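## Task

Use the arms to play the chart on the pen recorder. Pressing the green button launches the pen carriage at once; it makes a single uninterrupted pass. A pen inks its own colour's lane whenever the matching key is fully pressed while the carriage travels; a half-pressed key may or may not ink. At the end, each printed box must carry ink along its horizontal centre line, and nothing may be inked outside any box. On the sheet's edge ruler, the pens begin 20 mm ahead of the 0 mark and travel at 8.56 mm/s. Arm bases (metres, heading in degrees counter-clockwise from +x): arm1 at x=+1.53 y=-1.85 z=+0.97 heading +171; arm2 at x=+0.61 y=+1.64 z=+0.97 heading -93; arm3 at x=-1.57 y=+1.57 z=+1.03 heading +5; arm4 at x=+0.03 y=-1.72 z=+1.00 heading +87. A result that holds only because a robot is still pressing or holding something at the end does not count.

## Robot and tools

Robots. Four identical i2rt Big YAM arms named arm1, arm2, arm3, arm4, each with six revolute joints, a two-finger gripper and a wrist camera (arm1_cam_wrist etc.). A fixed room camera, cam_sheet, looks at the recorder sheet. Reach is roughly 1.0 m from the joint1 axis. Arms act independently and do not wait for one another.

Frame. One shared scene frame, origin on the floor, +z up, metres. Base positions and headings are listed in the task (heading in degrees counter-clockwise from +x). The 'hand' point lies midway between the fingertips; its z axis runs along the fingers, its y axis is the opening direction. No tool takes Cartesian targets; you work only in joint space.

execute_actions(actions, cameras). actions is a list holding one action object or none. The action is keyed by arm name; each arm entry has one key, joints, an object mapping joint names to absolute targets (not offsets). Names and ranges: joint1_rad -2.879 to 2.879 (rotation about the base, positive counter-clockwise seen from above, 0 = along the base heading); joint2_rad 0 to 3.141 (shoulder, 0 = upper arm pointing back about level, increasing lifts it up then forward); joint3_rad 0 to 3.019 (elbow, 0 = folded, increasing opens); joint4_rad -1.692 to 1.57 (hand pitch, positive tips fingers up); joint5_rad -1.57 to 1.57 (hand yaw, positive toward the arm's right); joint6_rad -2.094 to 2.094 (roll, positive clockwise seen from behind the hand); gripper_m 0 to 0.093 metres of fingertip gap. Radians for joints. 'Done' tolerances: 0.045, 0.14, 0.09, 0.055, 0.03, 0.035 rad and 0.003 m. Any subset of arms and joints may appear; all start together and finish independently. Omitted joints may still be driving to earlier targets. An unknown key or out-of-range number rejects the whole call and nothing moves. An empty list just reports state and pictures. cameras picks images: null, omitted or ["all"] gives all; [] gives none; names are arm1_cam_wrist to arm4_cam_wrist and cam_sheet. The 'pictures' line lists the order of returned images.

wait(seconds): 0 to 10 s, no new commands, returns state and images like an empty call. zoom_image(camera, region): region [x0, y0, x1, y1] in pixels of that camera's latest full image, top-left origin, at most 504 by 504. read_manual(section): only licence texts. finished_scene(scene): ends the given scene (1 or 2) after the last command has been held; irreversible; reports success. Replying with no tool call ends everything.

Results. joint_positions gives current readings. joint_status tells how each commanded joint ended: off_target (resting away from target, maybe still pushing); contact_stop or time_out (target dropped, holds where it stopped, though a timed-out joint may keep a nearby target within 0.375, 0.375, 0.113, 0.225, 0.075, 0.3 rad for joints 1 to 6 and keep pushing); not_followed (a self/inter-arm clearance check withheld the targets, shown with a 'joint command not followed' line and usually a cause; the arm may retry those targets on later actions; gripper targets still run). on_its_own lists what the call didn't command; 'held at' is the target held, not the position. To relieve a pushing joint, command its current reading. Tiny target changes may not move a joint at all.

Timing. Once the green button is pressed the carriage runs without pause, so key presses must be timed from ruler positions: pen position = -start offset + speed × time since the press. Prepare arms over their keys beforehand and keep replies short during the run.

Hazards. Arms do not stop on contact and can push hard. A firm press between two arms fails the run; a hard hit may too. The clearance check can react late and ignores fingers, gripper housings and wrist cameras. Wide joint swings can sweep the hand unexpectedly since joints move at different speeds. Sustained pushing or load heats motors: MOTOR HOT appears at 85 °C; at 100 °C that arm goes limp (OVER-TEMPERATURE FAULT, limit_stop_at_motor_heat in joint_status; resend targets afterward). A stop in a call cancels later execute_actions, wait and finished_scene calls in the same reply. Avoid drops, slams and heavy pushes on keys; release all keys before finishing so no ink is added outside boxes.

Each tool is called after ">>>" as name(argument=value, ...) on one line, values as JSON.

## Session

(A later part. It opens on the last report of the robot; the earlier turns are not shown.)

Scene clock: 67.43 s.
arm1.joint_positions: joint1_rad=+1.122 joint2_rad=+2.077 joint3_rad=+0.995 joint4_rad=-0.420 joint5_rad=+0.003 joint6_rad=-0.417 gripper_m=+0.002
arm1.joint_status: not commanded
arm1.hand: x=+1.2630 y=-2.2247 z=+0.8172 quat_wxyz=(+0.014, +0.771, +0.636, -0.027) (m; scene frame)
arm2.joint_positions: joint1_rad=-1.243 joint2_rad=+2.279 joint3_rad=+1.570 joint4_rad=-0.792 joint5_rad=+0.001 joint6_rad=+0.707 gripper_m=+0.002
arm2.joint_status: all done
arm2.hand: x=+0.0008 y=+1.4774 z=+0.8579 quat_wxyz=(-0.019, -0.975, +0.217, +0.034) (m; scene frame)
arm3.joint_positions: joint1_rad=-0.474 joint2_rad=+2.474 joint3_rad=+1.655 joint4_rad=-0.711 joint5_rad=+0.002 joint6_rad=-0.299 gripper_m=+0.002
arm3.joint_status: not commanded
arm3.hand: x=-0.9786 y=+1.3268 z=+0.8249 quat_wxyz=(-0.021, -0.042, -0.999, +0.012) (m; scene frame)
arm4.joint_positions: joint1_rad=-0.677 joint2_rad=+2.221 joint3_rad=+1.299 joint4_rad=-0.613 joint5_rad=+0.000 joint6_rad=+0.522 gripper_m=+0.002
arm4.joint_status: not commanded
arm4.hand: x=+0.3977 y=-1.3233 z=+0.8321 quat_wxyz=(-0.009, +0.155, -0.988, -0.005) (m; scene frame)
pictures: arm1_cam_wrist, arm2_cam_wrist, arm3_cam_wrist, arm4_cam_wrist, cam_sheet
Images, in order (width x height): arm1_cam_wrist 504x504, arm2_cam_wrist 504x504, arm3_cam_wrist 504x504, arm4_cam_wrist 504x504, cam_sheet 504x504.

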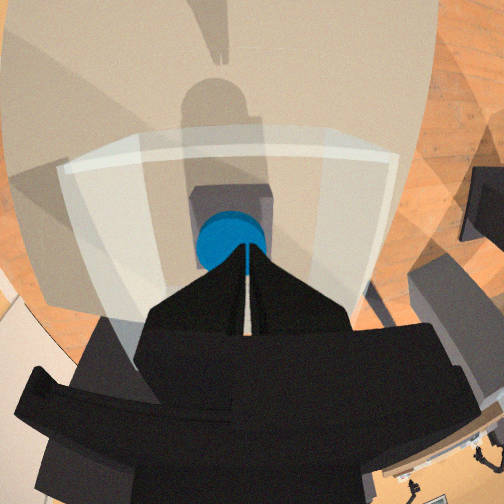

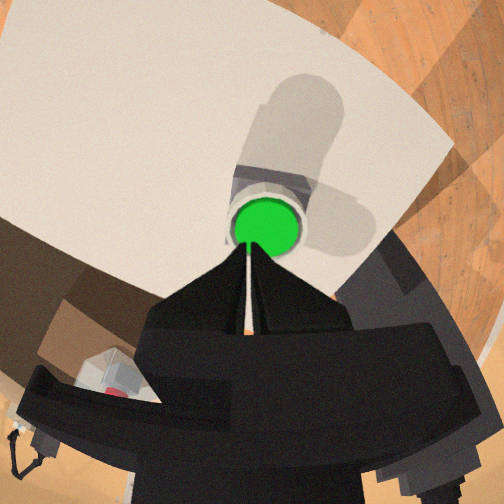

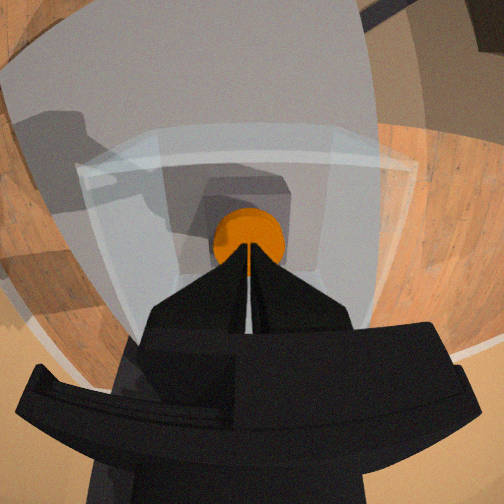

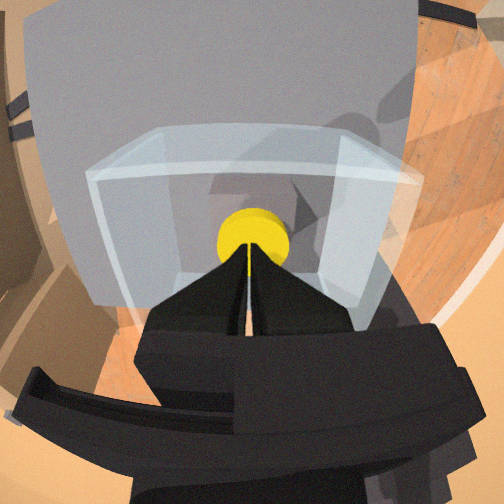

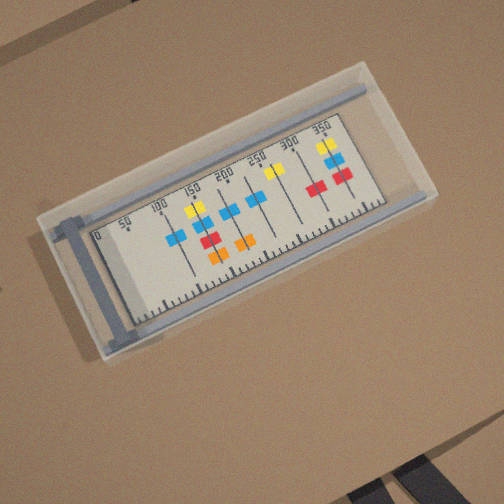

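>>> execute_actions(actions=[])

>>> execute_actions(actions=[])

>>> execute_actions(actions=[])

>>> execute_actions(actions=[])

Scene clock: 70.13 s.
arm1.joint_positions: joint1_rad=+1.122 joint2_rad=+2.077 joint3_rad=+0.995 joint4_rad=-0.420 joint5_rad=+0.003 joint6_rad=-0.417 gripper_m=+0.002
arm1.joint_status: not commanded
arm1.hand: x=+1.2630 y=-2.2247 z=+0.8172 quat_wxyz=(+0.014, +0.771, +0.636, -0.027) (m; scene frame)
arm2.joint_positions: joint1_rad=-1.243 joint2_rad=+2.279 joint3_rad=+1.570 joint4_rad=-0.792 joint5_rad=+0.001 joint6_rad=+0.707 gripper_m=+0.002
arm2.joint_status: all done
arm2.hand: x=+0.0008 y=+1.4774 z=+0.8579 quat_wxyz=(-0.019, -0.975, +0.217, +0.034) (m; scene frame)
arm3.joint_positions: joint1_rad=-0.474 joint2_rad=+2.474 joint3_rad=+1.655 joint4_rad=-0.711 joint5_rad=+0.002 joint6_rad=-0.299 gripper_m=+0.002
arm3.joint_status: not commanded
arm3.hand: x=-0.9786 y=+1.3268 z=+0.8249 quat_wxyz=(-0.021, -0.042, -0.999, +0.012) (m; scene frame)
arm4.joint_positions: joint1_rad=-0.677 joint2_rad=+2.221 joint3_rad=+1.299 joint4_rad=-0.613 joint5_rad=+0.000 joint6_rad=+0.522 gripper_m=+0.002
arm4.joint_status: not commanded
arm4.hand: x=+0.3977 y=-1.3233 z=+0.8321 quat_wxyz=(-0.009, +0.155, -0.988, -0.005) (m; scene frame)
pictures: arm1_cam_wrist, arm2_cam_wrist, arm3_cam_wrist, arm4_cam_wrist, cam_sheet
Images, in order (width x height): arm1_cam_wrist 504x504, arm2_cam_wrist 504x504, arm3_cam_wrist 504x504, arm4_cam_wrist 504x504, cam_sheet 504x504.

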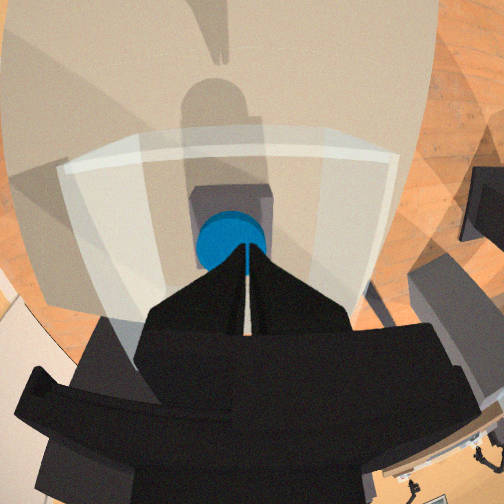

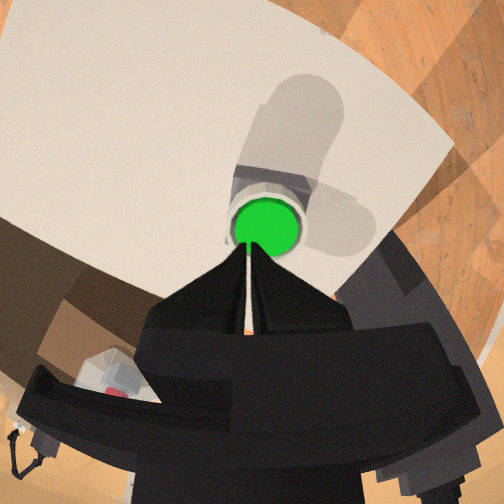

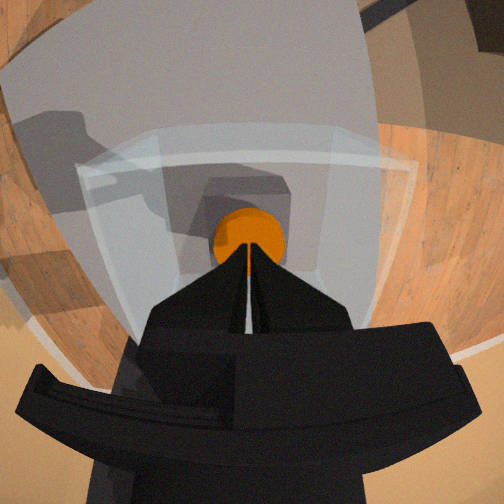

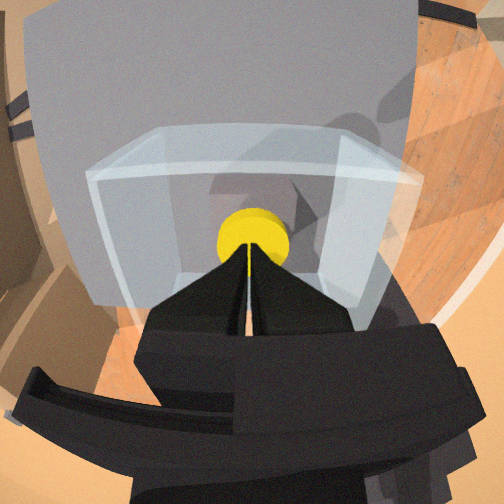

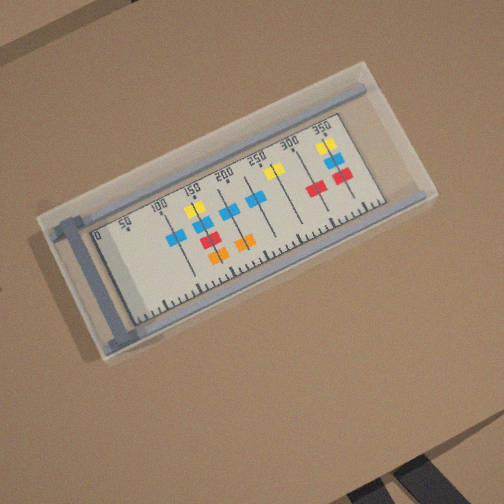

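Scene clock: 70.13 s.
arm1.joint_positions: joint1_rad=+1.122 joint2_rad=+2.077 joint3_rad=+0.995 joint4_rad=-0.420 joint5_rad=+0.003 joint6_rad=-0.417 gripper_m=+0.002
arm1.joint_status: not commanded
arm1.hand: x=+1.2630 y=-2.2247 z=+0.8172 quat_wxyz=(+0.014, +0.771, +0.636, -0.027) (m; scene frame)
arm2.joint_positions: joint1_rad=-1.243 joint2_rad=+2.279 joint3_rad=+1.570 joint4_rad=-0.792 joint5_rad=+0.001 joint6_rad=+0.707 gripper_m=+0.002
arm2.joint_status: all done
arm2.hand: x=+0.0008 y=+1.4774 z=+0.8579 quat_wxyz=(-0.019, -0.975, +0.217, +0.034) (m; scene frame)
arm3.joint_positions: joint1_rad=-0.474 joint2_rad=+2.474 joint3_rad=+1.655 joint4_rad=-0.711 joint5_rad=+0.002 joint6_rad=-0.299 gripper_m=+0.002
arm3.joint_status: not commanded
arm3.hand: x=-0.9786 y=+1.3268 z=+0.8249 quat_wxyz=(-0.021, -0.042, -0.999, +0.012) (m; scene frame)
arm4.joint_positions: joint1_rad=-0.677 joint2_rad=+2.221 joint3_rad=+1.299 joint4_rad=-0.613 joint5_rad=+0.000 joint6_rad=+0.522 gripper_m=+0.002
arm4.joint_status: not commanded
arm4.hand: x=+0.3977 y=-1.3233 z=+0.8321 quat_wxyz=(-0.009, +0.155, -0.988, -0.005) (m; scene frame)
pictures: arm1_cam_wrist, arm2_cam_wrist, arm3_cam_wrist, arm4_cam_wrist, cam_sheet
Images, in order (width x height): arm1_cam_wrist 504x504, arm2_cam_wrist 504x504, arm3_cam_wrist 504x504, arm4_cam_wrist 504x504, cam_sheet 504x504.

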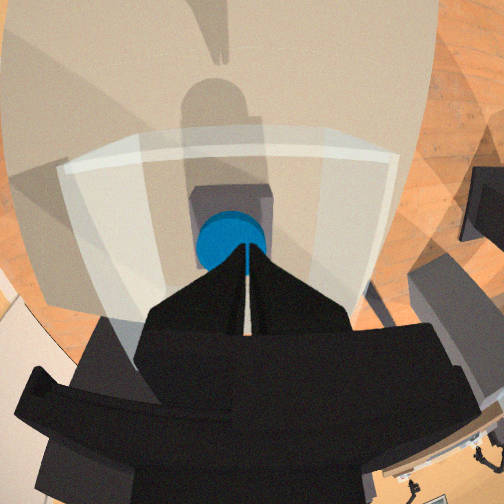

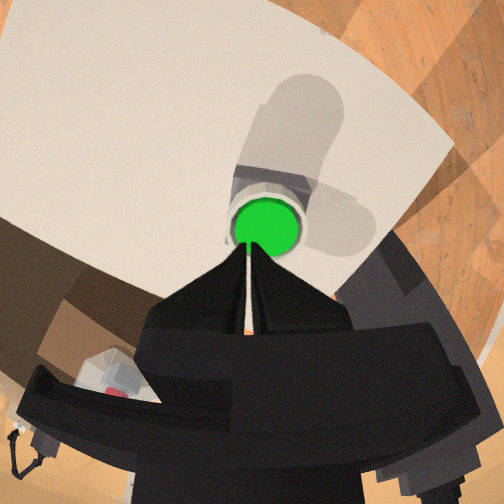

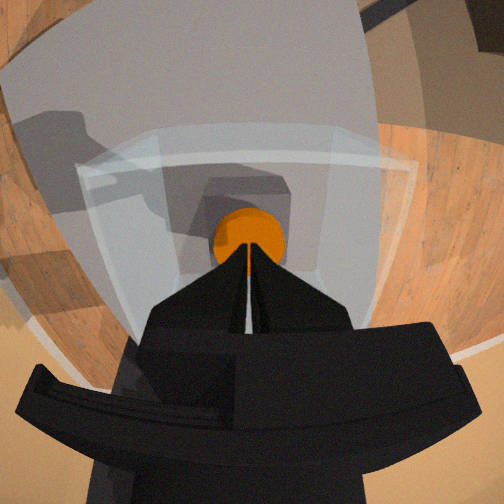

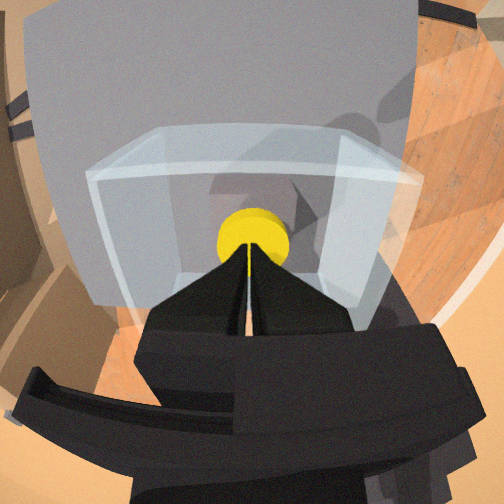

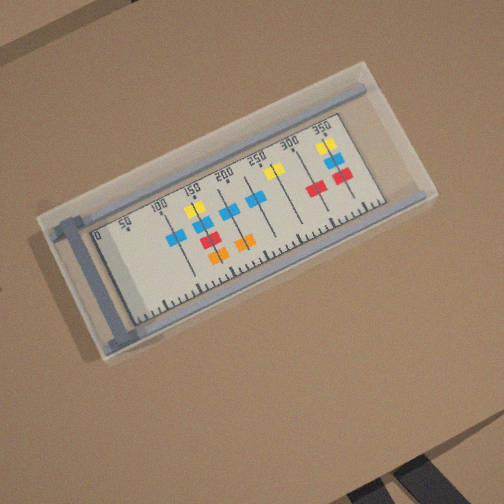

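Scene clock: 70.13 s.
arm1.joint_positions: joint1_rad=+1.122 joint2_rad=+2.077 joint3_rad=+0.995 joint4_rad=-0.420 joint5_rad=+0.003 joint6_rad=-0.417 gripper_m=+0.002
arm1.joint_status: not commanded
arm1.hand: x=+1.2630 y=-2.2247 z=+0.8172 quat_wxyz=(+0.014, +0.771, +0.636, -0.027) (m; scene frame)
arm2.joint_positions: joint1_rad=-1.243 joint2_rad=+2.279 joint3_rad=+1.570 joint4_rad=-0.792 joint5_rad=+0.001 joint6_rad=+0.707 gripper_m=+0.002
arm2.joint_status: all done
arm2.hand: x=+0.0008 y=+1.4774 z=+0.8579 quat_wxyz=(-0.019, -0.975, +0.217, +0.034) (m; scene frame)
arm3.joint_positions: joint1_rad=-0.474 joint2_rad=+2.474 joint3_rad=+1.655 joint4_rad=-0.711 joint5_rad=+0.002 joint6_rad=-0.299 gripper_m=+0.002
arm3.joint_status: not commanded
arm3.hand: x=-0.9786 y=+1.3268 z=+0.8249 quat_wxyz=(-0.021, -0.042, -0.999, +0.012) (m; scene frame)
arm4.joint_positions: joint1_rad=-0.677 joint2_rad=+2.221 joint3_rad=+1.299 joint4_rad=-0.613 joint5_rad=+0.000 joint6_rad=+0.522 gripper_m=+0.002
arm4.joint_status: not commanded
arm4.hand: x=+0.3977 y=-1.3233 z=+0.8321 quat_wxyz=(-0.009, +0.155, -0.988, -0.005) (m; scene frame)
pictures: arm1_cam_wrist, arm2_cam_wrist, arm3_cam_wrist, arm4_cam_wrist, cam_sheet
Images, in order (width x height): arm1_cam_wrist 504x504, arm2_cam_wrist 504x504, arm3_cam_wrist 504x504, arm4_cam_wrist 504x504, cam_sheet 504x504.

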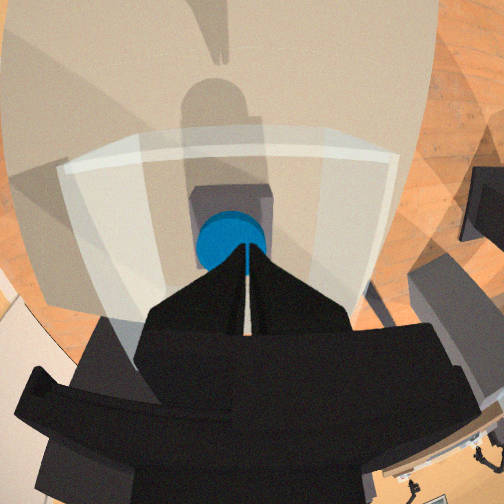

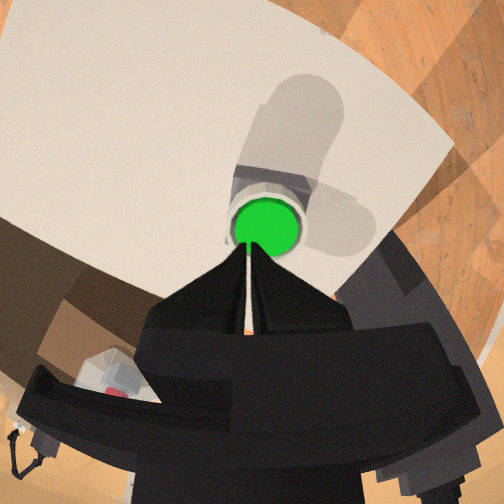

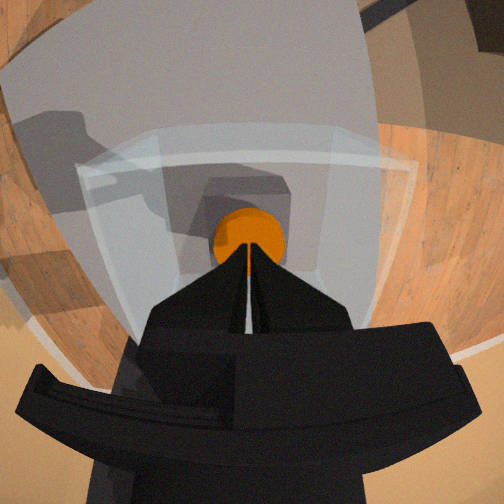

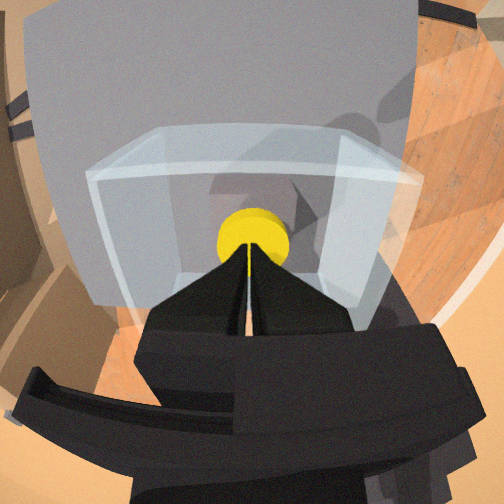

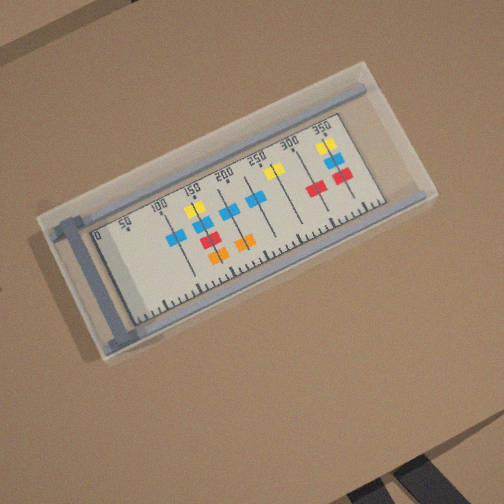

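Scene clock: 70.13 s.
arm1.joint_positions: joint1_rad=+1.122 joint2_rad=+2.077 joint3_rad=+0.995 joint4_rad=-0.420 joint5_rad=+0.003 joint6_rad=-0.417 gripper_m=+0.002
arm1.joint_status: not commanded
arm1.hand: x=+1.2630 y=-2.2247 z=+0.8172 quat_wxyz=(+0.014, +0.771, +0.636, -0.027) (m; scene frame)
arm2.joint_positions: joint1_rad=-1.243 joint2_rad=+2.279 joint3_rad=+1.570 joint4_rad=-0.792 joint5_rad=+0.001 joint6_rad=+0.707 gripper_m=+0.002
arm2.joint_status: all done
arm2.hand: x=+0.0008 y=+1.4774 z=+0.8579 quat_wxyz=(-0.019, -0.975, +0.217, +0.034) (m; scene frame)
arm3.joint_positions: joint1_rad=-0.474 joint2_rad=+2.474 joint3_rad=+1.655 joint4_rad=-0.711 joint5_rad=+0.002 joint6_rad=-0.299 gripper_m=+0.002
arm3.joint_status: not commanded
arm3.hand: x=-0.9786 y=+1.3268 z=+0.8249 quat_wxyz=(-0.021, -0.042, -0.999, +0.012) (m; scene frame)
arm4.joint_positions: joint1_rad=-0.677 joint2_rad=+2.221 joint3_rad=+1.299 joint4_rad=-0.613 joint5_rad=+0.000 joint6_rad=+0.522 gripper_m=+0.002
arm4.joint_status: not commanded
arm4.hand: x=+0.3977 y=-1.3233 z=+0.8321 quat_wxyz=(-0.009, +0.155, -0.988, -0.005) (m; scene frame)
pictures: arm1_cam_wrist, arm2_cam_wrist, arm3_cam_wrist, arm4_cam_wrist, cam_sheet
Images, in order (width x height): arm1_cam_wrist 504x504, arm2_cam_wrist 504x504, arm3_cam_wrist 504x504, arm4_cam_wrist 504x504, cam_sheet 504x504.

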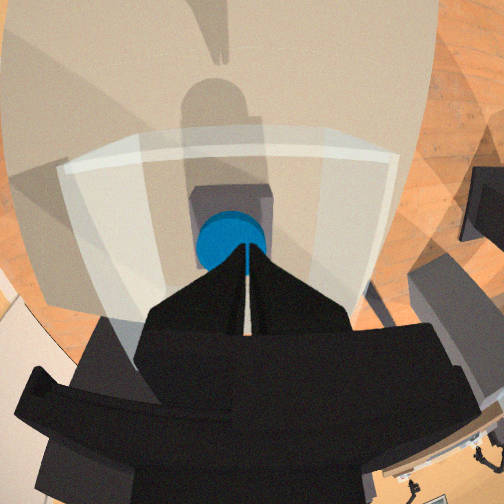

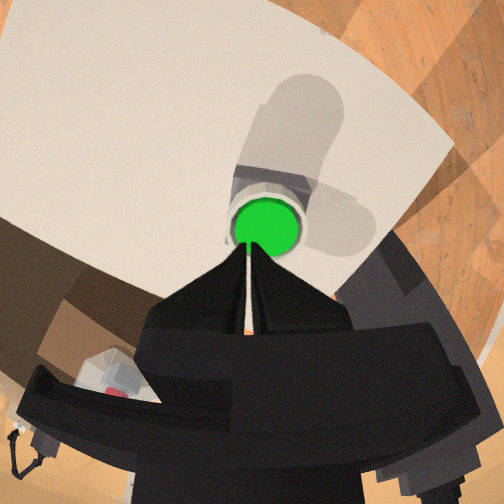

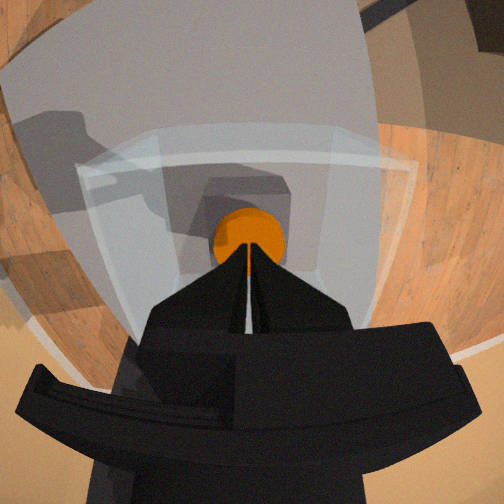

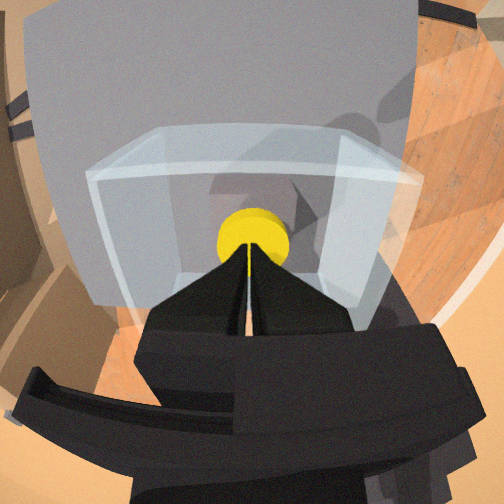

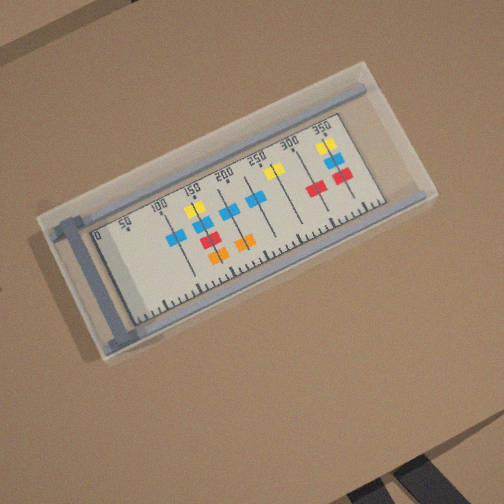

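>>> execute_actions(actions=[], cameras=["cam_sheet"])

Scene clock: 72.53 s.
arm1.joint_positions: joint1_rad=+1.122 joint2_rad=+2.077 joint3_rad=+0.995 joint4_rad=-0.420 joint5_rad=+0.003 joint6_rad=-0.417 gripper_m=+0.002
arm1.joint_status: not commanded
arm1.hand: x=+1.2630 y=-2.2247 z=+0.8172 quat_wxyz=(+0.014, +0.771, +0.636, -0.027) (m; scene frame)
arm2.joint_positions: joint1_rad=-1.243 joint2_rad=+2.279 joint3_rad=+1.570 joint4_rad=-0.792 joint5_rad=+0.001 joint6_rad=+0.707 gripper_m=+0.002
arm2.joint_status: all done
arm2.hand: x=+0.0008 y=+1.4774 z=+0.8579 quat_wxyz=(-0.019, -0.975, +0.217, +0.034) (m; scene frame)
arm3.joint_positions: joint1_rad=-0.474 joint2_rad=+2.474 joint3_rad=+1.655 joint4_rad=-0.711 joint5_rad=+0.002 joint6_rad=-0.299 gripper_m=+0.002
arm3.joint_status: not commanded
arm3.hand: x=-0.9786 y=+1.3268 z=+0.8249 quat_wxyz=(-0.021, -0.042, -0.999, +0.012) (m; scene frame)
arm4.joint_positions: joint1_rad=-0.677 joint2_rad=+2.221 joint3_rad=+1.299 joint4_rad=-0.613 joint5_rad=+0.000 joint6_rad=+0.522 gripper_m=+0.002
arm4.joint_status: not commanded
arm4.hand: x=+0.3977 y=-1.3233 z=+0.8321 quat_wxyz=(-0.009, +0.155, -0.988, -0.005) (m; scene frame)
pictures: cam_sheet
Images, in order (width x height): cam_sheet 504x504.

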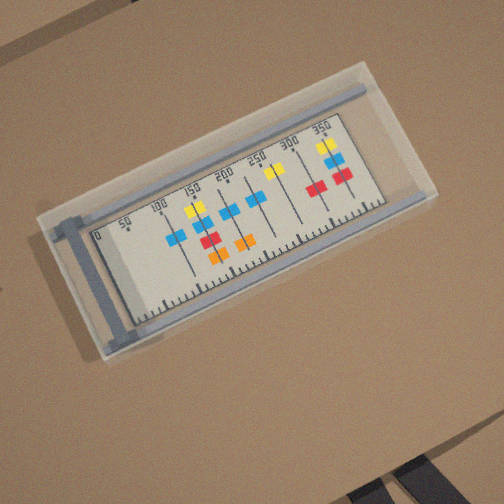

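>>> zoom_image(camera="cam_sheet", region=[60, 90, 410, 350])

>>> execute_actions(actions=[{"arm1":{"joints":{"joint2_rad":2.20}}}], cameras=[])

>>> execute_actions(actions=[{"arm1":{"joints":{"joint2_rad":2.07}}}], cameras=[])

>>> execute_actions(actions=[{"arm1":{"joints":{"joint2_rad":2.20}},"arm3":{"joints":{"joint2_rad":2.57}},"arm4":{"joints":{"joint2_rad":2.325}}}], cameras=[])

>>> execute_actions(actions=[{"arm1":{"joints":{"joint2_rad":2.07}},"arm3":{"joints":{"joint2_rad":2.455}},"arm4":{"joints":{"joint2_rad":2.205}}}], cameras=[])

Region (60, 90, 410, 350) of cam_sheet's 504x504 image, scaled by 1.440, with more detail than that image has; it fills the top 374 rows of this view, and the rest is white.

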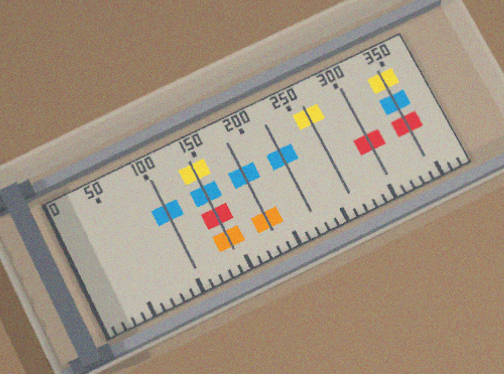

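Scene clock: 74.10 s.
arm1.joint_positions: joint1_rad=+1.122 joint2_rad=+2.127 joint3_rad=+0.999 joint4_rad=-0.420 joint5_rad=+0.003 joint6_rad=-0.417 gripper_m=+0.002
arm1.joint_status: all done
arm1.hand: x=+1.2703 y=-2.2146 z=+0.7962 quat_wxyz=(+0.008, +0.772, +0.636, -0.005) (m; scene frame)
arm2.joint_positions: joint1_rad=-1.243 joint2_rad=+2.279 joint3_rad=+1.570 joint4_rad=-0.792 joint5_rad=+0.001 joint6_rad=+0.707 gripper_m=+0.002
arm2.joint_status: not commanded
arm2.hand: x=+0.0008 y=+1.4774 z=+0.8579 quat_wxyz=(-0.019, -0.975, +0.217, +0.034) (m; scene frame)
arm3.joint_positions: joint1_rad=-0.474 joint2_rad=+2.474 joint3_rad=+1.655 joint4_rad=-0.711 joint5_rad=+0.002 joint6_rad=-0.299 gripper_m=+0.002
arm3.joint_status: not commanded
arm3.hand: x=-0.9786 y=+1.3268 z=+0.8249 quat_wxyz=(-0.021, -0.042, -0.999, +0.012) (m; scene frame)
arm4.joint_positions: joint1_rad=-0.677 joint2_rad=+2.221 joint3_rad=+1.299 joint4_rad=-0.613 joint5_rad=+0.000 joint6_rad=+0.522 gripper_m=+0.002
arm4.joint_status: not commanded
arm4.hand: x=+0.3977 y=-1.3233 z=+0.8321 quat_wxyz=(-0.009, +0.155, -0.988, -0.005) (m; scene frame)
pictures: none
No camera images: the call's "cameras" was empty. Leave "cameras" out to get every camera's image.

Scene clock: 74.97 s.
arm1.joint_positions: joint1_rad=+1.122 joint2_rad=+2.076 joint3_rad=+0.994 joint4_rad=-0.420 joint5_rad=+0.003 joint6_rad=-0.417 gripper_m=+0.002
arm1.joint_status: all done
arm1.hand: x=+1.2632 y=-2.2243 z=+0.8171 quat_wxyz=(+0.014, +0.771, +0.636, -0.027) (m; scene frame)
arm2.joint_positions: joint1_rad=-1.243 joint2_rad=+2.279 joint3_rad=+1.570 joint4_rad=-0.792 joint5_rad=+0.001 joint6_rad=+0.707 gripper_m=+0.002
arm2.joint_status: not commanded
arm2.hand: x=+0.0008 y=+1.4774 z=+0.8579 quat_wxyz=(-0.019, -0.975, +0.217, +0.034) (m; scene frame)
arm3.joint_positions: joint1_rad=-0.474 joint2_rad=+2.474 joint3_rad=+1.655 joint4_rad=-0.711 joint5_rad=+0.002 joint6_rad=-0.299 gripper_m=+0.002
arm3.joint_status: not commanded
arm3.hand: x=-0.9786 y=+1.3268 z=+0.8249 quat_wxyz=(-0.021, -0.042, -0.999, +0.012) (m; scene frame)
arm4.joint_positions: joint1_rad=-0.677 joint2_rad=+2.221 joint3_rad=+1.299 joint4_rad=-0.613 joint5_rad=+0.000 joint6_rad=+0.522 gripper_m=+0.002
arm4.joint_status: not commanded
arm4.hand: x=+0.3977 y=-1.3233 z=+0.8321 quat_wxyz=(-0.009, +0.155, -0.988, -0.005) (m; scene frame)
pictures: none
No camera images: the call's "cameras" was empty. Leave "cameras" out to get every camera's image.

Scene clock: 75.77 s.
arm1.joint_positions: joint1_rad=+1.122 joint2_rad=+2.127 joint3_rad=+0.999 joint4_rad=-0.420 joint5_rad=+0.003 joint6_rad=-0.417 gripper_m=+0.002
arm1.joint_status: all done
arm1.hand: x=+1.2705 y=-2.2143 z=+0.7963 quat_wxyz=(+0.007, +0.772, +0.636, -0.005) (m; scene frame)
arm2.joint_positions: joint1_rad=-1.243 joint2_rad=+2.279 joint3_rad=+1.570 joint4_rad=-0.792 joint5_rad=+0.001 joint6_rad=+0.707 gripper_m=+0.002
arm2.joint_status: not commanded
arm2.hand: x=+0.0008 y=+1.4774 z=+0.8579 quat_wxyz=(-0.019, -0.975, +0.217, +0.034) (m; scene frame)
arm3.joint_positions: joint1_rad=-0.474 joint2_rad=+2.509 joint3_rad=+1.660 joint4_rad=-0.711 joint5_rad=+0.002 joint6_rad=-0.299 gripper_m=+0.002
arm3.joint_status: all done
arm3.hand: x=-0.9877 y=+1.3303 z=+0.8049 quat_wxyz=(-0.007, -0.042, -0.999, +0.007) (m; scene frame)
arm4.joint_positions: joint1_rad=-0.677 joint2_rad=+2.264 joint3_rad=+1.305 joint4_rad=-0.614 joint5_rad=+0.001 joint6_rad=+0.522 gripper_m=+0.002
arm4.joint_status: all done
arm4.hand: x=+0.3912 y=-1.3307 z=+0.8117 quat_wxyz=(+0.005, +0.155, -0.988, +0.007) (m; scene frame)
pictures: none
No camera images: the call's "cameras" was empty. Leave "cameras" out to get every camera's image.

Scene clock: 76.63 s.
arm1.joint_positions: joint1_rad=+1.122 joint2_rad=+2.077 joint3_rad=+0.994 joint4_rad=-0.420 joint5_rad=+0.003 joint6_rad=-0.417 gripper_m=+0.002
arm1.joint_status: all done
arm1.hand: x=+1.2632 y=-2.2242 z=+0.8169 quat_wxyz=(+0.013, +0.771, +0.636, -0.027) (m; scene frame)
arm2.joint_positions: joint1_rad=-1.243 joint2_rad=+2.279 joint3_rad=+1.570 joint4_rad=-0.792 joint5_rad=+0.001 joint6_rad=+0.707 gripper_m=+0.002
arm2.joint_status: not commanded
arm2.hand: x=+0.0008 y=+1.4774 z=+0.8579 quat_wxyz=(-0.019, -0.975, +0.217, +0.034) (m; scene frame)
arm3.joint_positions: joint1_rad=-0.474 joint2_rad=+2.473 joint3_rad=+1.654 joint4_rad=-0.711 joint5_rad=+0.002 joint6_rad=-0.299 gripper_m=+0.002
arm3.joint_status: all done
arm3.hand: x=-0.9789 y=+1.3269 z=+0.8251 quat_wxyz=(-0.021, -0.042, -0.999, +0.012) (m; scene frame)
arm4.joint_positions: joint1_rad=-0.677 joint2_rad=+2.221 joint3_rad=+1.299 joint4_rad=-0.614 joint5_rad=+0.001 joint6_rad=+0.522 gripper_m=+0.002
arm4.joint_status: all done
arm4.hand: x=+0.3973 y=-1.3238 z=+0.8319 quat_wxyz=(-0.009, +0.155, -0.988, -0.005) (m; scene frame)
pictures: none
No camera images: the call's "cameras" was empty. Leave "cameras" out to get every camera's image.

>>> execute_actions(actions=[{"arm2":{"joints":{"joint2_rad":2.19}}}], cameras=[])

>>> execute_actions(actions=[{"arm2":{"joints":{"joint1_rad":-0.612,"joint3_rad":1.755,"joint4_rad":-0.93}}}], cameras=[])

>>> execute_actions(actions=[{"arm2":{"joints":{"joint2_rad":2.37}}}], cameras=["arm2_cam_wrist"])

Scene clock: 83.70 s.
arm1.joint_positions: joint1_rad=+1.122 joint2_rad=+2.077 joint3_rad=+0.994 joint4_rad=-0.420 joint5_rad=+0.003 joint6_rad=-0.417 gripper_m=+0.002
arm1.joint_status: not commanded
arm1.hand: x=+1.2632 y=-2.2242 z=+0.8169 quat_wxyz=(+0.013, +0.771, +0.636, -0.027) (m; scene frame)
arm2.joint_positions: joint1_rad=-1.243 joint2_rad=+2.205 joint3_rad=+1.570 joint4_rad=-0.792 joint5_rad=+0.001 joint6_rad=+0.707 gripper_m=+0.002
arm2.joint_status: all done
arm2.hand: x=-0.0150 y=+1.4731 z=+0.9032 quat_wxyz=(-0.036, -0.973, +0.217, +0.067) (m; scene frame)
arm3.joint_positions: joint1_rad=-0.474 joint2_rad=+2.473 joint3_rad=+1.654 joint4_rad=-0.711 joint5_rad=+0.002 joint6_rad=-0.299 gripper_m=+0.002
arm3.joint_status: not commanded
arm3.hand: x=-0.9789 y=+1.3269 z=+0.8251 quat_wxyz=(-0.021, -0.042, -0.999, +0.012) (m; scene frame)
arm4.joint_positions: joint1_rad=-0.677 joint2_rad=+2.221 joint3_rad=+1.299 joint4_rad=-0.614 joint5_rad=+0.001 joint6_rad=+0.522 gripper_m=+0.002
arm4.joint_status: not commanded
arm4.hand: x=+0.3973 y=-1.3238 z=+0.8319 quat_wxyz=(-0.009, +0.155, -0.988, -0.005) (m; scene frame)
pictures: none
No camera images: the call's "cameras" was empty. Leave "cameras" out to get every camera's image.

Scene clock: 85.37 s.
arm1.joint_positions: joint1_rad=+1.122 joint2_rad=+2.077 joint3_rad=+0.994 joint4_rad=-0.420 joint5_rad=+0.003 joint6_rad=-0.417 gripper_m=+0.002
arm1.joint_status: not commanded
arm1.hand: x=+1.2632 y=-2.2242 z=+0.8169 quat_wxyz=(+0.013, +0.771, +0.636, -0.027) (m; scene frame)
arm2.joint_positions: joint1_rad=-0.620 joint2_rad=+2.205 joint3_rad=+1.735 joint4_rad=-0.922 joint5_rad=-0.002 joint6_rad=+0.707 gripper_m=+0.002
arm2.joint_status: all done
arm2.hand: x=+0.1759 y=+1.1105 z=+0.9586 quat_wxyz=(-0.067, -0.991, -0.092, +0.066) (m; scene frame)
arm3.joint_positions: joint1_rad=-0.474 joint2_rad=+2.473 joint3_rad=+1.654 joint4_rad=-0.711 joint5_rad=+0.002 joint6_rad=-0.299 gripper_m=+0.002
arm3.joint_status: not commanded
arm3.hand: x=-0.9789 y=+1.3269 z=+0.8251 quat_wxyz=(-0.021, -0.042, -0.999, +0.012) (m; scene frame)
arm4.joint_positions: joint1_rad=-0.677 joint2_rad=+2.221 joint3_rad=+1.299 joint4_rad=-0.614 joint5_rad=+0.001 joint6_rad=+0.522 gripper_m=+0.002
arm4.joint_status: not commanded
arm4.hand: x=+0.3973 y=-1.3238 z=+0.8319 quat_wxyz=(-0.009, +0.155, -0.988, -0.005) (m; scene frame)
pictures: none
No camera images: the call's "cameras" was empty. Leave "cameras" out to get every camera's image.

Scene clock: 86.47 s.
arm1.joint_positions: joint1_rad=+1.122 joint2_rad=+2.077 joint3_rad=+0.994 joint4_rad=-0.420 joint5_rad=+0.003 joint6_rad=-0.417 gripper_m=+0.002
arm1.joint_status: not commanded
arm1.hand: x=+1.2632 y=-2.2242 z=+0.8169 quat_wxyz=(+0.013, +0.771, +0.636, -0.027) (m; scene frame)
arm2.joint_positions: joint1_rad=-0.620 joint2_rad=+2.391 joint3_rad=+1.735 joint4_rad=-0.925 joint5_rad=-0.002 joint6_rad=+0.707 gripper_m=+0.002
arm2.joint_status: all done
arm2.hand: x=+0.2002 y=+1.1413 z=+0.8378 quat_wxyz=(+0.001, -0.996, -0.092, -0.001) (m; scene frame)
arm3.joint_positions: joint1_rad=-0.474 joint2_rad=+2.473 joint3_rad=+1.654 joint4_rad=-0.711 joint5_rad=+0.002 joint6_rad=-0.299 gripper_m=+0.002
arm3.joint_status: not commanded
arm3.hand: x=-0.9789 y=+1.3269 z=+0.8251 quat_wxyz=(-0.021, -0.042, -0.999, +0.012) (m; scene frame)
arm4.joint_positions: joint1_rad=-0.677 joint2_rad=+2.221 joint3_rad=+1.299 joint4_rad=-0.614 joint5_rad=+0.001 joint6_rad=+0.522 gripper_m=+0.002
arm4.joint_status: not commanded
arm4.hand: x=+0.3973 y=-1.3238 z=+0.8319 quat_wxyz=(-0.009, +0.155, -0.988, -0.005) (m; scene frame)
pictures: arm2_cam_wrist
Images, in order (width x height): arm2_cam_wrist 504x504.

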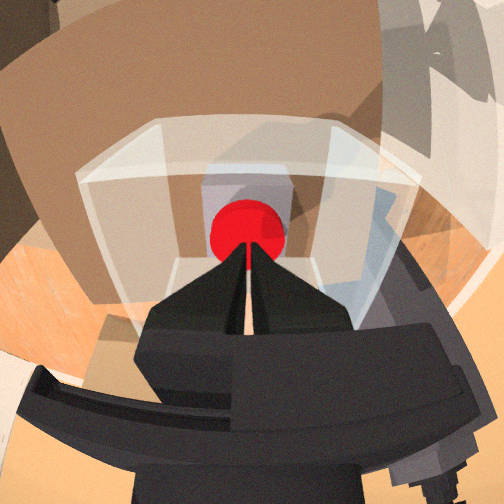

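>>> execute_actions(actions=[], cameras=[])

>>> execute_actions(actions=[{"arm2":{"joints":{"joint2_rad":2.485}},"arm4":{"joints":{"joint2_rad":2.325}}}], cameras=["arm2_cam_wrist"])

>>> execute_actions(actions=[{"arm2":{"joints":{"joint2_rad":2.36}},"arm4":{"joints":{"joint2_rad":2.205}}}], cameras=[])

>>> execute_actions(actions=[{"arm2":{"joints":{"joint2_rad":2.485}}}], cameras=[])

>>> execute_actions(actions=[{"arm2":{"joints":{"joint2_rad":2.275}}}], cameras=[])

Scene clock: 87.87 s.
arm1.joint_positions: joint1_rad=+1.122 joint2_rad=+2.077 joint3_rad=+0.994 joint4_rad=-0.420 joint5_rad=+0.003 joint6_rad=-0.417 gripper_m=+0.002
arm1.joint_status: not commanded
arm1.hand: x=+1.2632 y=-2.2242 z=+0.8169 quat_wxyz=(+0.013, +0.771, +0.636, -0.027) (m; scene frame)
arm2.joint_positions: joint1_rad=-0.620 joint2_rad=+2.391 joint3_rad=+1.735 joint4_rad=-0.925 joint5_rad=-0.002 joint6_rad=+0.707 gripper_m=+0.002
arm2.joint_status: all done
arm2.hand: x=+0.2002 y=+1.1413 z=+0.8378 quat_wxyz=(+0.001, -0.996, -0.092, -0.001) (m; scene frame)
arm3.joint_positions: joint1_rad=-0.474 joint2_rad=+2.473 joint3_rad=+1.654 joint4_rad=-0.711 joint5_rad=+0.002 joint6_rad=-0.299 gripper_m=+0.002
arm3.joint_status: not commanded
arm3.hand: x=-0.9789 y=+1.3269 z=+0.8251 quat_wxyz=(-0.021, -0.042, -0.999, +0.012) (m; scene frame)
arm4.joint_positions: joint1_rad=-0.677 joint2_rad=+2.221 joint3_rad=+1.299 joint4_rad=-0.614 joint5_rad=+0.001 joint6_rad=+0.522 gripper_m=+0.002
arm4.joint_status: not commanded
arm4.hand: x=+0.3973 y=-1.3238 z=+0.8319 quat_wxyz=(-0.009, +0.155, -0.988, -0.005) (m; scene frame)
pictures: none
No camera images: the call's "cameras" was empty. Leave "cameras" out to get every camera's image.

Scene clock: 88.73 s.
arm1.joint_positions: joint1_rad=+1.122 joint2_rad=+2.077 joint3_rad=+0.994 joint4_rad=-0.420 joint5_rad=+0.003 joint6_rad=-0.417 gripper_m=+0.002
arm1.joint_status: not commanded
arm1.hand: x=+1.2632 y=-2.2242 z=+0.8169 quat_wxyz=(+0.013, +0.771, +0.636, -0.027) (m; scene frame)
arm2.joint_positions: joint1_rad=-0.620 joint2_rad=+2.422 joint3_rad=+1.747 joint4_rad=-0.928 joint5_rad=-0.002 joint6_rad=+0.707 gripper_m=+0.002
arm2.joint_status: all done
arm2.hand: x=+0.2021 y=+1.1438 z=+0.8223 quat_wxyz=(+0.009, -0.996, -0.092, -0.008) (m; scene frame)
arm3.joint_positions: joint1_rad=-0.474 joint2_rad=+2.473 joint3_rad=+1.654 joint4_rad=-0.711 joint5_rad=+0.002 joint6_rad=-0.299 gripper_m=+0.002
arm3.joint_status: not commanded
arm3.hand: x=-0.9789 y=+1.3269 z=+0.8251 quat_wxyz=(-0.021, -0.042, -0.999, +0.012) (m; scene frame)
arm4.joint_positions: joint1_rad=-0.677 joint2_rad=+2.264 joint3_rad=+1.305 joint4_rad=-0.615 joint5_rad=+0.001 joint6_rad=+0.523 gripper_m=+0.002
arm4.joint_status: all done
arm4.hand: x=+0.3909 y=-1.3310 z=+0.8116 quat_wxyz=(+0.006, +0.155, -0.988, +0.007) (m; scene frame)
pictures: arm2_cam_wrist
Images, in order (width x height): arm2_cam_wrist 504x504.

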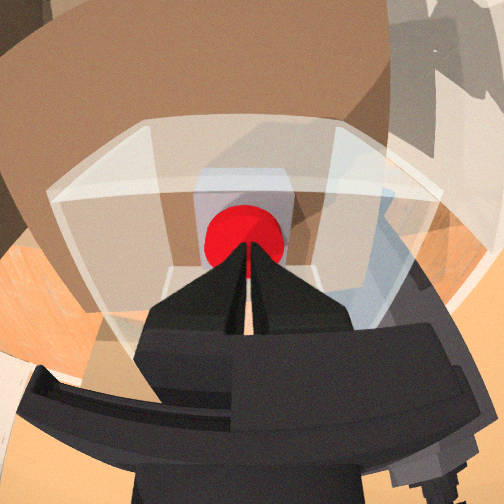

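Scene clock: 89.60 s.
arm1.joint_positions: joint1_rad=+1.122 joint2_rad=+2.077 joint3_rad=+0.994 joint4_rad=-0.420 joint5_rad=+0.003 joint6_rad=-0.417 gripper_m=+0.002
arm1.joint_status: not commanded
arm1.hand: x=+1.2632 y=-2.2242 z=+0.8169 quat_wxyz=(+0.013, +0.771, +0.636, -0.027) (m; scene frame)
arm2.joint_positions: joint1_rad=-0.620 joint2_rad=+2.389 joint3_rad=+1.747 joint4_rad=-0.928 joint5_rad=-0.002 joint6_rad=+0.707 gripper_m=+0.002
arm2.joint_status: all done
arm2.hand: x=+0.1965 y=+1.1368 z=+0.8431 quat_wxyz=(-0.003, -0.996, -0.092, +0.004) (m; scene frame)
arm3.joint_positions: joint1_rad=-0.474 joint2_rad=+2.473 joint3_rad=+1.654 joint4_rad=-0.711 joint5_rad=+0.002 joint6_rad=-0.299 gripper_m=+0.002
arm3.joint_status: not commanded
arm3.hand: x=-0.9789 y=+1.3269 z=+0.8251 quat_wxyz=(-0.021, -0.042, -0.999, +0.012) (m; scene frame)
arm4.joint_positions: joint1_rad=-0.677 joint2_rad=+2.221 joint3_rad=+1.299 joint4_rad=-0.615 joint5_rad=+0.001 joint6_rad=+0.523 gripper_m=+0.002
arm4.joint_status: all done
arm4.hand: x=+0.3973 y=-1.3239 z=+0.8321 quat_wxyz=(-0.009, +0.155, -0.988, -0.004) (m; scene frame)
pictures: none
No camera images: the call's "cameras" was empty. Leave "cameras" out to get every camera's image.

Scene clock: 90.47 s.
arm1.joint_positions: joint1_rad=+1.122 joint2_rad=+2.077 joint3_rad=+0.994 joint4_rad=-0.420 joint5_rad=+0.003 joint6_rad=-0.417 gripper_m=+0.002
arm1.joint_status: not commanded
arm1.hand: x=+1.2632 y=-2.2242 z=+0.8169 quat_wxyz=(+0.013, +0.771, +0.636, -0.027) (m; scene frame)
arm2.joint_positions: joint1_rad=-0.620 joint2_rad=+2.426 joint3_rad=+1.756 joint4_rad=-0.930 joint5_rad=-0.001 joint6_rad=+0.707 gripper_m=+0.002
arm2.joint_status: all done
arm2.hand: x=+0.2004 y=+1.1419 z=+0.8223 quat_wxyz=(+0.008, -0.996, -0.092, -0.007) (m; scene frame)
arm3.joint_positions: joint1_rad=-0.474 joint2_rad=+2.473 joint3_rad=+1.654 joint4_rad=-0.711 joint5_rad=+0.002 joint6_rad=-0.299 gripper_m=+0.002
arm3.joint_status: not commanded
arm3.hand: x=-0.9789 y=+1.3269 z=+0.8251 quat_wxyz=(-0.021, -0.042, -0.999, +0.012) (m; scene frame)
arm4.joint_positions: joint1_rad=-0.677 joint2_rad=+2.221 joint3_rad=+1.299 joint4_rad=-0.615 joint5_rad=+0.001 joint6_rad=+0.523 gripper_m=+0.002
arm4.joint_status: not commanded
arm4.hand: x=+0.3973 y=-1.3239 z=+0.8321 quat_wxyz=(-0.009, +0.155, -0.988, -0.004) (m; scene frame)
pictures: none
No camera images: the call's "cameras" was empty. Leave "cameras" out to get every camera's image.

Scene clock: 91.97 s.
arm1.joint_positions: joint1_rad=+1.122 joint2_rad=+2.077 joint3_rad=+0.994 joint4_rad=-0.420 joint5_rad=+0.003 joint6_rad=-0.417 gripper_m=+0.002
arm1.joint_status: not commanded
arm1.hand: x=+1.2632 y=-2.2242 z=+0.8169 quat_wxyz=(+0.013, +0.771, +0.636, -0.027) (m; scene frame)
arm2.joint_positions: joint1_rad=-0.620 joint2_rad=+2.275 joint3_rad=+1.747 joint4_rad=-0.930 joint5_rad=-0.001 joint6_rad=+0.707 gripper_m=+0.002
arm2.joint_status: all done
arm2.hand: x=+0.1809 y=+1.1172 z=+0.9165 quat_wxyz=(-0.043, -0.994, -0.092, +0.043) (m; scene frame)
arm3.joint_positions: joint1_rad=-0.474 joint2_rad=+2.473 joint3_rad=+1.654 joint4_rad=-0.711 joint5_rad=+0.002 joint6_rad=-0.299 gripper_m=+0.002
arm3.joint_status: not commanded
arm3.hand: x=-0.9789 y=+1.3269 z=+0.8251 quat_wxyz=(-0.021, -0.042, -0.999, +0.012) (m; scene frame)
arm4.joint_positions: joint1_rad=-0.677 joint2_rad=+2.221 joint3_rad=+1.299 joint4_rad=-0.615 joint5_rad=+0.001 joint6_rad=+0.523 gripper_m=+0.002
arm4.joint_status: not commanded
arm4.hand: x=+0.3973 y=-1.3239 z=+0.8321 quat_wxyz=(-0.009, +0.155, -0.988, -0.004) (m; scene frame)
pictures: none
No camera images: the call's "cameras" was empty. Leave "cameras" out to get every camera's image.

>>> execute_actions(actions=[{"arm2":{"joints":{"joint1_rad":-1.25,"joint2_rad":2.20,"joint3_rad":1.57,"joint4_rad":-0.782}}}], cameras=["arm2_cam_wrist"])

Scene clock: 94.40 s.
arm1.joint_positions: joint1_rad=+1.122 joint2_rad=+2.077 joint3_rad=+0.994 joint4_rad=-0.420 joint5_rad=+0.003 joint6_rad=-0.417 gripper_m=+0.002
arm1.joint_status: not commanded
arm1.hand: x=+1.2632 y=-2.2242 z=+0.8169 quat_wxyz=(+0.013, +0.771, +0.636, -0.027) (m; scene frame)
arm2.joint_positions: joint1_rad=-1.247 joint2_rad=+2.227 joint3_rad=+1.573 joint4_rad=-0.786 joint5_rad=+0.001 joint6_rad=+0.707 gripper_m=+0.002
arm2.joint_status: all done
arm2.hand: x=-0.0139 y=+1.4757 z=+0.8908 quat_wxyz=(-0.033, -0.973, +0.219, +0.061) (m; scene frame)
arm3.joint_positions: joint1_rad=-0.474 joint2_rad=+2.473 joint3_rad=+1.654 joint4_rad=-0.711 joint5_rad=+0.002 joint6_rad=-0.299 gripper_m=+0.002
arm3.joint_status: not commanded
arm3.hand: x=-0.9789 y=+1.3269 z=+0.8251 quat_wxyz=(-0.021, -0.042, -0.999, +0.012) (m; scene frame)
arm4.joint_positions: joint1_rad=-0.677 joint2_rad=+2.221 joint3_rad=+1.299 joint4_rad=-0.615 joint5_rad=+0.001 joint6_rad=+0.523 gripper_m=+0.002
arm4.joint_status: not commanded
arm4.hand: x=+0.3973 y=-1.3239 z=+0.8321 quat_wxyz=(-0.009, +0.155, -0.988, -0.004) (m; scene frame)
pictures: arm2_cam_wrist
Images, in order (width x height): arm2_cam_wrist 504x504.

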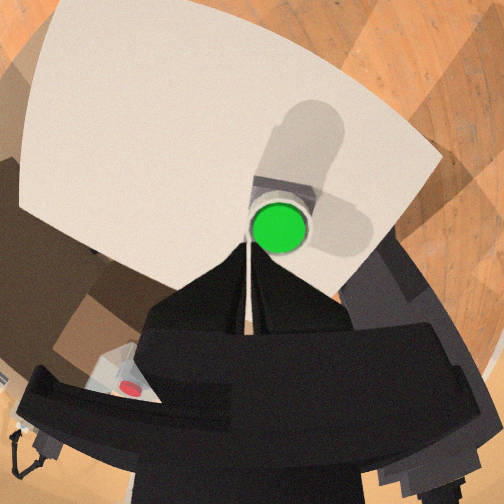

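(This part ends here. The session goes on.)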